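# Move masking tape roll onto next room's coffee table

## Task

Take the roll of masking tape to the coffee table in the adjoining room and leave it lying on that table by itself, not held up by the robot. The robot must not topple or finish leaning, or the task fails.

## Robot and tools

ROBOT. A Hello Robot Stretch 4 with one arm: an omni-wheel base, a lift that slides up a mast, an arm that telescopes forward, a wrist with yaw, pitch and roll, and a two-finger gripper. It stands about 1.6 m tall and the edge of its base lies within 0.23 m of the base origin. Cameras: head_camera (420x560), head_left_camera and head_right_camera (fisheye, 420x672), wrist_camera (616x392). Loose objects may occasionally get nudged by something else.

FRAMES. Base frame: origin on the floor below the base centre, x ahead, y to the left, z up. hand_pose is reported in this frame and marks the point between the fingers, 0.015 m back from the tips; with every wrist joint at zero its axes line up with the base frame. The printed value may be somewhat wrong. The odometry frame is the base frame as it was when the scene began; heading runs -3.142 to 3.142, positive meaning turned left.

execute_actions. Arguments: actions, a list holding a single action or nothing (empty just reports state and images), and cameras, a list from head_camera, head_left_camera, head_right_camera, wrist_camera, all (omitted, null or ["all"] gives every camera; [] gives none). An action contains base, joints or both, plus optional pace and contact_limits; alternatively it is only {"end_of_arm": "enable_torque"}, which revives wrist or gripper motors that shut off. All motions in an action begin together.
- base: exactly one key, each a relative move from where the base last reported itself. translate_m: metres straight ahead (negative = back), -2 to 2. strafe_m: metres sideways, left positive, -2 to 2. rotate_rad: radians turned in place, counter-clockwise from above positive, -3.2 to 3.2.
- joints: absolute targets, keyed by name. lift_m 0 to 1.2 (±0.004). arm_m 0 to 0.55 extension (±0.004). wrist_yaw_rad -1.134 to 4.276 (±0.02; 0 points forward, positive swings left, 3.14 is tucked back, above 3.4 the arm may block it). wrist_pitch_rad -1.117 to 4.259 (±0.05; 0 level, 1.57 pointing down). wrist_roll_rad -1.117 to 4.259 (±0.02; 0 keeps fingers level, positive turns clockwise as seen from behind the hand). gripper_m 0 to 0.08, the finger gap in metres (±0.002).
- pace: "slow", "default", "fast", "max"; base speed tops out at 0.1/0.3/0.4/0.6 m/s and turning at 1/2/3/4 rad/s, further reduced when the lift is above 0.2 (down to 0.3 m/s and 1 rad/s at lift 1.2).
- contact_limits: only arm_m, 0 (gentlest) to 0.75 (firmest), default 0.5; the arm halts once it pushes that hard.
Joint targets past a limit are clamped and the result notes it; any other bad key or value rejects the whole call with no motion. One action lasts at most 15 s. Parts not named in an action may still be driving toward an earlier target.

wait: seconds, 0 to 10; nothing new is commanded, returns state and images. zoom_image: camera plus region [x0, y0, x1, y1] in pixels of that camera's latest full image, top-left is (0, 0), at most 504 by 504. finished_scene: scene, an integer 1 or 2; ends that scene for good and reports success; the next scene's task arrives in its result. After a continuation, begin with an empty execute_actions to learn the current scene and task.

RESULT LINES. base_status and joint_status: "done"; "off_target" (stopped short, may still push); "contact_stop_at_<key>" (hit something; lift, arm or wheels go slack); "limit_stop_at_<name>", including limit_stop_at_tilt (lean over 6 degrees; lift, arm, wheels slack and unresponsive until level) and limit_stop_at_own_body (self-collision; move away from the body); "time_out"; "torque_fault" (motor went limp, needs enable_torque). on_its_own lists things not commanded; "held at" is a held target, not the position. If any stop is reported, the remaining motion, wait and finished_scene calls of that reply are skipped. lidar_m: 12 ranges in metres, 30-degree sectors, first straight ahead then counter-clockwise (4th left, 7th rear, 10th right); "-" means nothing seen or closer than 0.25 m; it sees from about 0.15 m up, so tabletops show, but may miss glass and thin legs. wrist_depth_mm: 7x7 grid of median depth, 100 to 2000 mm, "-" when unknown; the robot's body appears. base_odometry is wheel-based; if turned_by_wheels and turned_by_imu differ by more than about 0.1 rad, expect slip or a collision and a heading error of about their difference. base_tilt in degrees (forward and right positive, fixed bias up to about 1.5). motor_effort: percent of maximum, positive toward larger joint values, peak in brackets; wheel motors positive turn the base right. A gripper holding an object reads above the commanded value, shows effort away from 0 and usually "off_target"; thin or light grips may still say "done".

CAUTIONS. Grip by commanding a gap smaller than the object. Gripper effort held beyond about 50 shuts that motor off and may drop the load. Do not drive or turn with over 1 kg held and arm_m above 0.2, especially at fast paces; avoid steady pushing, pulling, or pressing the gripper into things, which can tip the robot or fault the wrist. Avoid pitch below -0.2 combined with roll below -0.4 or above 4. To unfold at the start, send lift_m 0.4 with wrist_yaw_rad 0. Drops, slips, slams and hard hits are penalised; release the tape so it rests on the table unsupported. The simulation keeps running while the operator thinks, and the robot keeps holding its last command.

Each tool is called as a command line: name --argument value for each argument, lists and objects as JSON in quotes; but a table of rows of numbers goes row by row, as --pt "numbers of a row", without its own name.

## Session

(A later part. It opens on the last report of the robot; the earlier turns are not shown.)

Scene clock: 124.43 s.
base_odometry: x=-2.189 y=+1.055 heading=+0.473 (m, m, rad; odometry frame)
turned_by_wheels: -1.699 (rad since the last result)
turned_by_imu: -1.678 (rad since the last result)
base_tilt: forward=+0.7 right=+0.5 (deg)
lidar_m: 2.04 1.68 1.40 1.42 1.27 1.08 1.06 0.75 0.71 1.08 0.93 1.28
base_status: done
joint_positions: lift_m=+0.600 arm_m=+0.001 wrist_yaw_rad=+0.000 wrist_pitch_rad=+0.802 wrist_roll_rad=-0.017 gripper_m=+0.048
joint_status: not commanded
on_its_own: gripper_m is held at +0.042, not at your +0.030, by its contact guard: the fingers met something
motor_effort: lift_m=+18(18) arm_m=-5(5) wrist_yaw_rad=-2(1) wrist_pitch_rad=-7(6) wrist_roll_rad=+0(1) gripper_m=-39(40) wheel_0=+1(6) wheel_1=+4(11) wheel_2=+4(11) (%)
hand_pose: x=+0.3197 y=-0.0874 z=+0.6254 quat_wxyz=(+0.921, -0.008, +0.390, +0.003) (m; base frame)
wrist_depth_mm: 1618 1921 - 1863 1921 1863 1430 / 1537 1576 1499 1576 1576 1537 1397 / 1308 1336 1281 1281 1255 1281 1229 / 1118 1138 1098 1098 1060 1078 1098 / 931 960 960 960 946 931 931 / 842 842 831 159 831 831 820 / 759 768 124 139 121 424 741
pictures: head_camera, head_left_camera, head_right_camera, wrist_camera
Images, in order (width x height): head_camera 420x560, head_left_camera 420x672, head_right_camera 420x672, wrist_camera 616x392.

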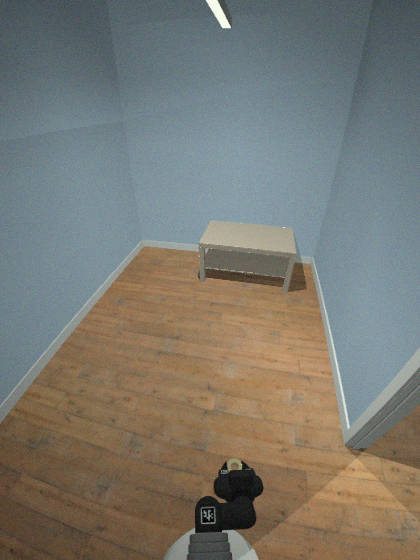

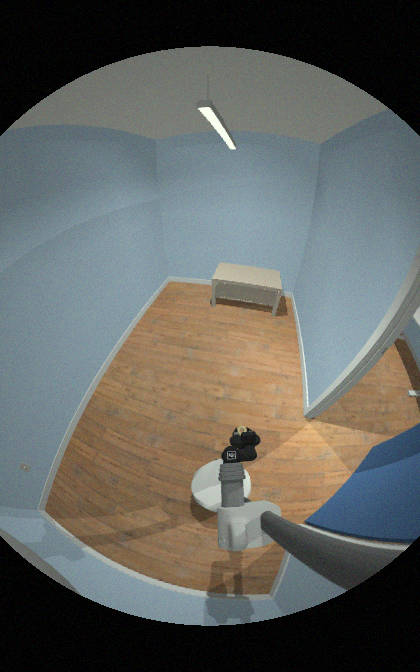

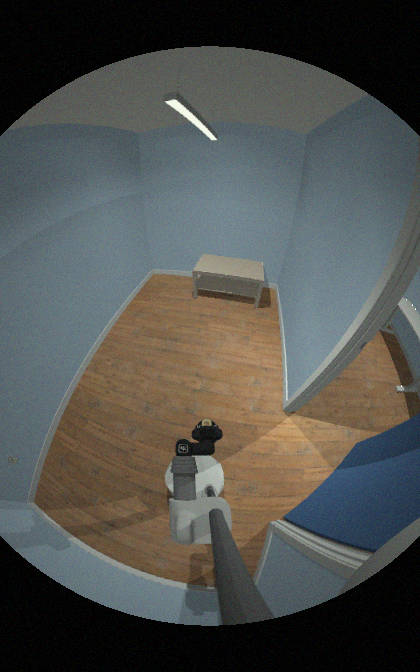

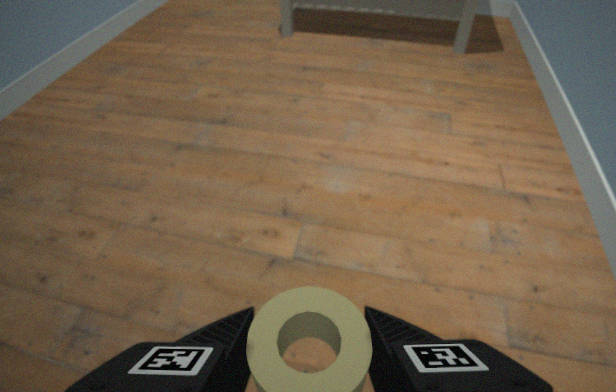

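execute_actions --actions '[{"base":{"rotate_rad":-0.12}}]' --cameras '[]'

execute_actions --actions '[{"base":{"translate_m":1.65},"joints":{"arm_m":0.25},"pace":"fast"}]' --cameras '["head_camera","wrist_camera"]'

Scene clock: 131.67 s.
base_odometry: x=-2.189 y=+1.055 heading=+0.354 (m, m, rad; odometry frame)
turned_by_wheels: -0.119 (rad since the last result)
turned_by_imu: -0.118 (rad since the last result)
base_tilt: forward=+0.7 right=+0.5 (deg)
lidar_m: 2.03 1.82 1.44 1.43 1.36 1.07 1.05 0.82 0.71 0.94 0.90 1.07
base_status: done
joint_positions: lift_m=+0.600 arm_m=+0.001 wrist_yaw_rad=+0.000 wrist_pitch_rad=+0.802 wrist_roll_rad=-0.017 gripper_m=+0.048
joint_status: not commanded
on_its_own: gripper_m is held at +0.042, not at your +0.030, by its contact guard: the fingers met something
motor_effort: lift_m=+18(18) arm_m=-5(5) wrist_yaw_rad=+1(0) wrist_pitch_rad=-6(9) wrist_roll_rad=+0(0) gripper_m=-40(40) wheel_0=+2(4) wheel_1=+4(8) wheel_2=+3(7) (%)
hand_pose: x=+0.3197 y=-0.0874 z=+0.6254 quat_wxyz=(+0.921, -0.008, +0.390, +0.003) (m; base frame)
wrist_depth_mm: 1863 1921 1983 1863 1863 1661 1042 / 1618 1618 1537 1576 1537 1499 1042 / 1308 1281 1281 1308 1255 1255 1008 / 1098 1078 1060 1098 1078 1098 946 / 960 960 960 946 931 931 904 / 831 842 842 159 831 820 831 / 750 768 124 139 121 421 741
pictures: none
No camera images: the call's "cameras" was empty. Leave "cameras" out to get every camera's image.

Scene clock: 137.07 s.
base_odometry: x=-0.641 y=+1.627 heading=+0.354 (m, m, rad; odometry frame)
turned_by_wheels: +0.000 (rad since the last result)
turned_by_imu: -0.013 (rad since the last result)
base_tilt: forward=+0.8 right=+0.6 (deg)
lidar_m: 0.43 0.45 1.23 1.21 1.36 2.03 2.49 1.08 0.84 0.80 0.57 0.43
base_status: done
joint_positions: lift_m=+0.600 arm_m=+0.249 wrist_yaw_rad=+0.000 wrist_pitch_rad=+0.802 wrist_roll_rad=-0.017 gripper_m=+0.048
joint_status: all done
on_its_own: gripper_m is held at +0.042, not at your +0.030, by its contact guard: the fingers met something
motor_effort: lift_m=+18(18) arm_m=+5(7) wrist_yaw_rad=-1(1) wrist_pitch_rad=-6(9) wrist_roll_rad=+0(2) gripper_m=-39(39) wheel_0=+0(8) wheel_1=+3(9) wheel_2=+1(16) (%)
hand_pose: x=+0.5679 y=-0.0874 z=+0.6254 quat_wxyz=(+0.921, -0.008, +0.390, +0.003) (m; base frame)
wrist_depth_mm: 559 549 539 521 512 500 488 / 634 621 603 580 564 549 539 / 707 535 525 525 525 521 517 / 466 452 449 445 445 445 439 / 392 394 389 389 387 387 384 / 345 345 343 160 342 342 338 / 312 317 123 139 121 207 309
pictures: head_camera, wrist_camera
Images, in order (width x height): head_camera 420x560, wrist_camera 616x392.

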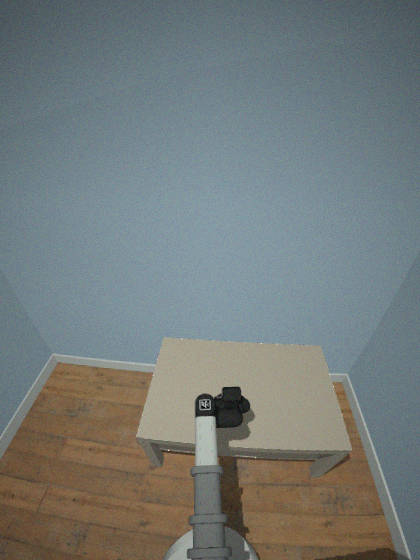

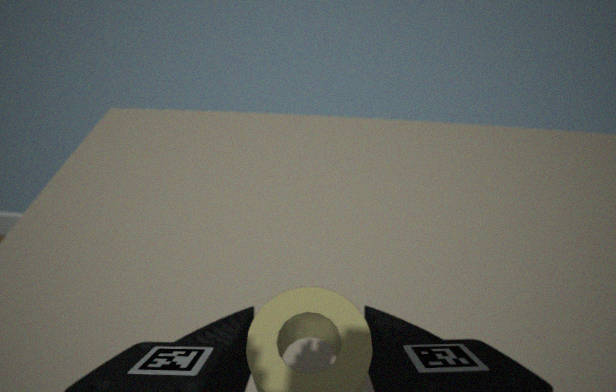

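execute_actions --actions '[{"joints":{"arm_m":0.33,"lift_m":0.459}}]' --cameras '[]'

execute_actions --actions '[{"joints":{"gripper_m":0.08}}]' --cameras '[]'

execute_actions --actions '[{"joints":{"lift_m":0.54},"pace":"fast"}]' --cameras '["wrist_camera"]'

Scene clock: 150.67 s.
base_odometry: x=-0.641 y=+1.627 heading=+0.354 (m, m, rad; odometry frame)
turned_by_wheels: +0.000 (rad since the last result)
turned_by_imu: +0.000 (rad since the last result)
base_tilt: forward=+0.7 right=+0.5 (deg)
lidar_m: 0.43 0.47 1.23 1.21 1.32 2.02 2.49 1.10 0.85 0.83 0.55 0.45
base_status: not commanded
joint_positions: lift_m=+0.459 arm_m=+0.329 wrist_yaw_rad=+0.000 wrist_pitch_rad=+0.802 wrist_roll_rad=-0.017 gripper_m=+0.048
joint_status: all done
on_its_own: gripper_m is held at +0.042, not at your +0.030, by its contact guard: the fingers met something
motor_effort: lift_m=+16(14) arm_m=+5(5) wrist_yaw_rad=+0(1) wrist_pitch_rad=-4(6) wrist_roll_rad=+0(1) gripper_m=-41(39) wheel_0=+0(0) wheel_1=+3(3) wheel_2=+1(0) (%)
hand_pose: x=+0.6478 y=-0.0874 z=+0.4845 quat_wxyz=(+0.921, -0.008, +0.390, +0.003) (m; base frame)
wrist_depth_mm: 462 455 439 430 433 424 410 / 368 362 359 353 351 353 353 / 300 297 294 293 291 291 291 / 254 252 250 250 250 248 247 / 219 219 219 218 216 216 214 / 193 193 193 160 191 191 189 / 174 177 123 139 121 140 -
pictures: none
No camera images: the call's "cameras" was empty. Leave "cameras" out to get every camera's image.

Scene clock: 151.70 s.
base_odometry: x=-0.641 y=+1.627 heading=+0.354 (m, m, rad; odometry frame)
turned_by_wheels: +0.000 (rad since the last result)
turned_by_imu: +0.000 (rad since the last result)
base_tilt: forward=+0.6 right=+0.4 (deg)
lidar_m: 0.43 0.47 1.25 1.23 1.31 2.05 2.46 1.08 0.86 0.81 0.56 0.42
base_status: not commanded
joint_positions: lift_m=+0.459 arm_m=+0.329 wrist_yaw_rad=+0.000 wrist_pitch_rad=+0.802 wrist_roll_rad=-0.017 gripper_m=+0.080
joint_status: all done
motor_effort: lift_m=+16(16) arm_m=+5(5) wrist_yaw_rad=-1(1) wrist_pitch_rad=-6(5) wrist_roll_rad=+1(1) gripper_m=+2(37) wheel_0=+0(0) wheel_1=+3(3) wheel_2=+0(1) (%)
hand_pose: x=+0.6478 y=-0.0874 z=+0.4845 quat_wxyz=(+0.921, -0.008, +0.390, +0.003) (m; base frame)
wrist_depth_mm: 466 455 445 430 433 424 413 / 368 362 357 353 353 353 355 / 300 297 296 293 290 291 290 / 253 251 251 250 248 247 247 / 220 220 218 218 216 216 214 / 193 193 193 166 191 191 190 / 175 104 153 164 153 108 -
pictures: none
No camera images: the call's "cameras" was empty. Leave "cameras" out to get every camera's image.

Scene clock: 152.80 s.
base_odometry: x=-0.641 y=+1.627 heading=+0.354 (m, m, rad; odometry frame)
turned_by_wheels: +0.000 (rad since the last result)
turned_by_imu: +0.000 (rad since the last result)
base_tilt: forward=+0.7 right=+0.4 (deg)
lidar_m: 0.42 0.48 1.23 1.20 1.35 2.03 2.47 1.07 0.83 0.83 0.56 0.43
base_status: not commanded
joint_positions: lift_m=+0.540 arm_m=+0.329 wrist_yaw_rad=+0.000 wrist_pitch_rad=+0.802 wrist_roll_rad=-0.017 gripper_m=+0.080
joint_status: all done
motor_effort: lift_m=+21(25) arm_m=+5(5) wrist_yaw_rad=-1(1) wrist_pitch_rad=-8(7) wrist_roll_rad=+1(1) gripper_m=+3(1) wheel_0=+0(0) wheel_1=+3(3) wheel_2=+1(1) (%)
hand_pose: x=+0.6478 y=-0.0874 z=+0.5652 quat_wxyz=(+0.921, -0.008, +0.390, +0.003) (m; base frame)
wrist_depth_mm: 473 466 452 442 433 424 413 / 530 512 508 496 484 466 455 / 442 430 427 427 427 424 421 / 368 368 366 362 362 359 357 / 319 319 317 317 317 314 312 / 281 281 281 279 278 277 276 / 254 104 241 251 242 108 -
pictures: wrist_camera
Images, in order (width x height): wrist_camera 616x392.

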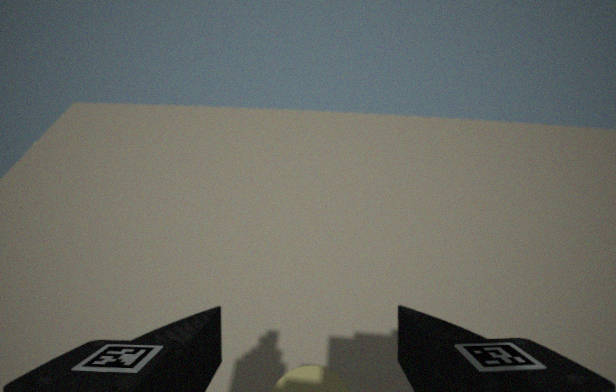

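finished_scene --scene 1

The scene is finished: the task was done.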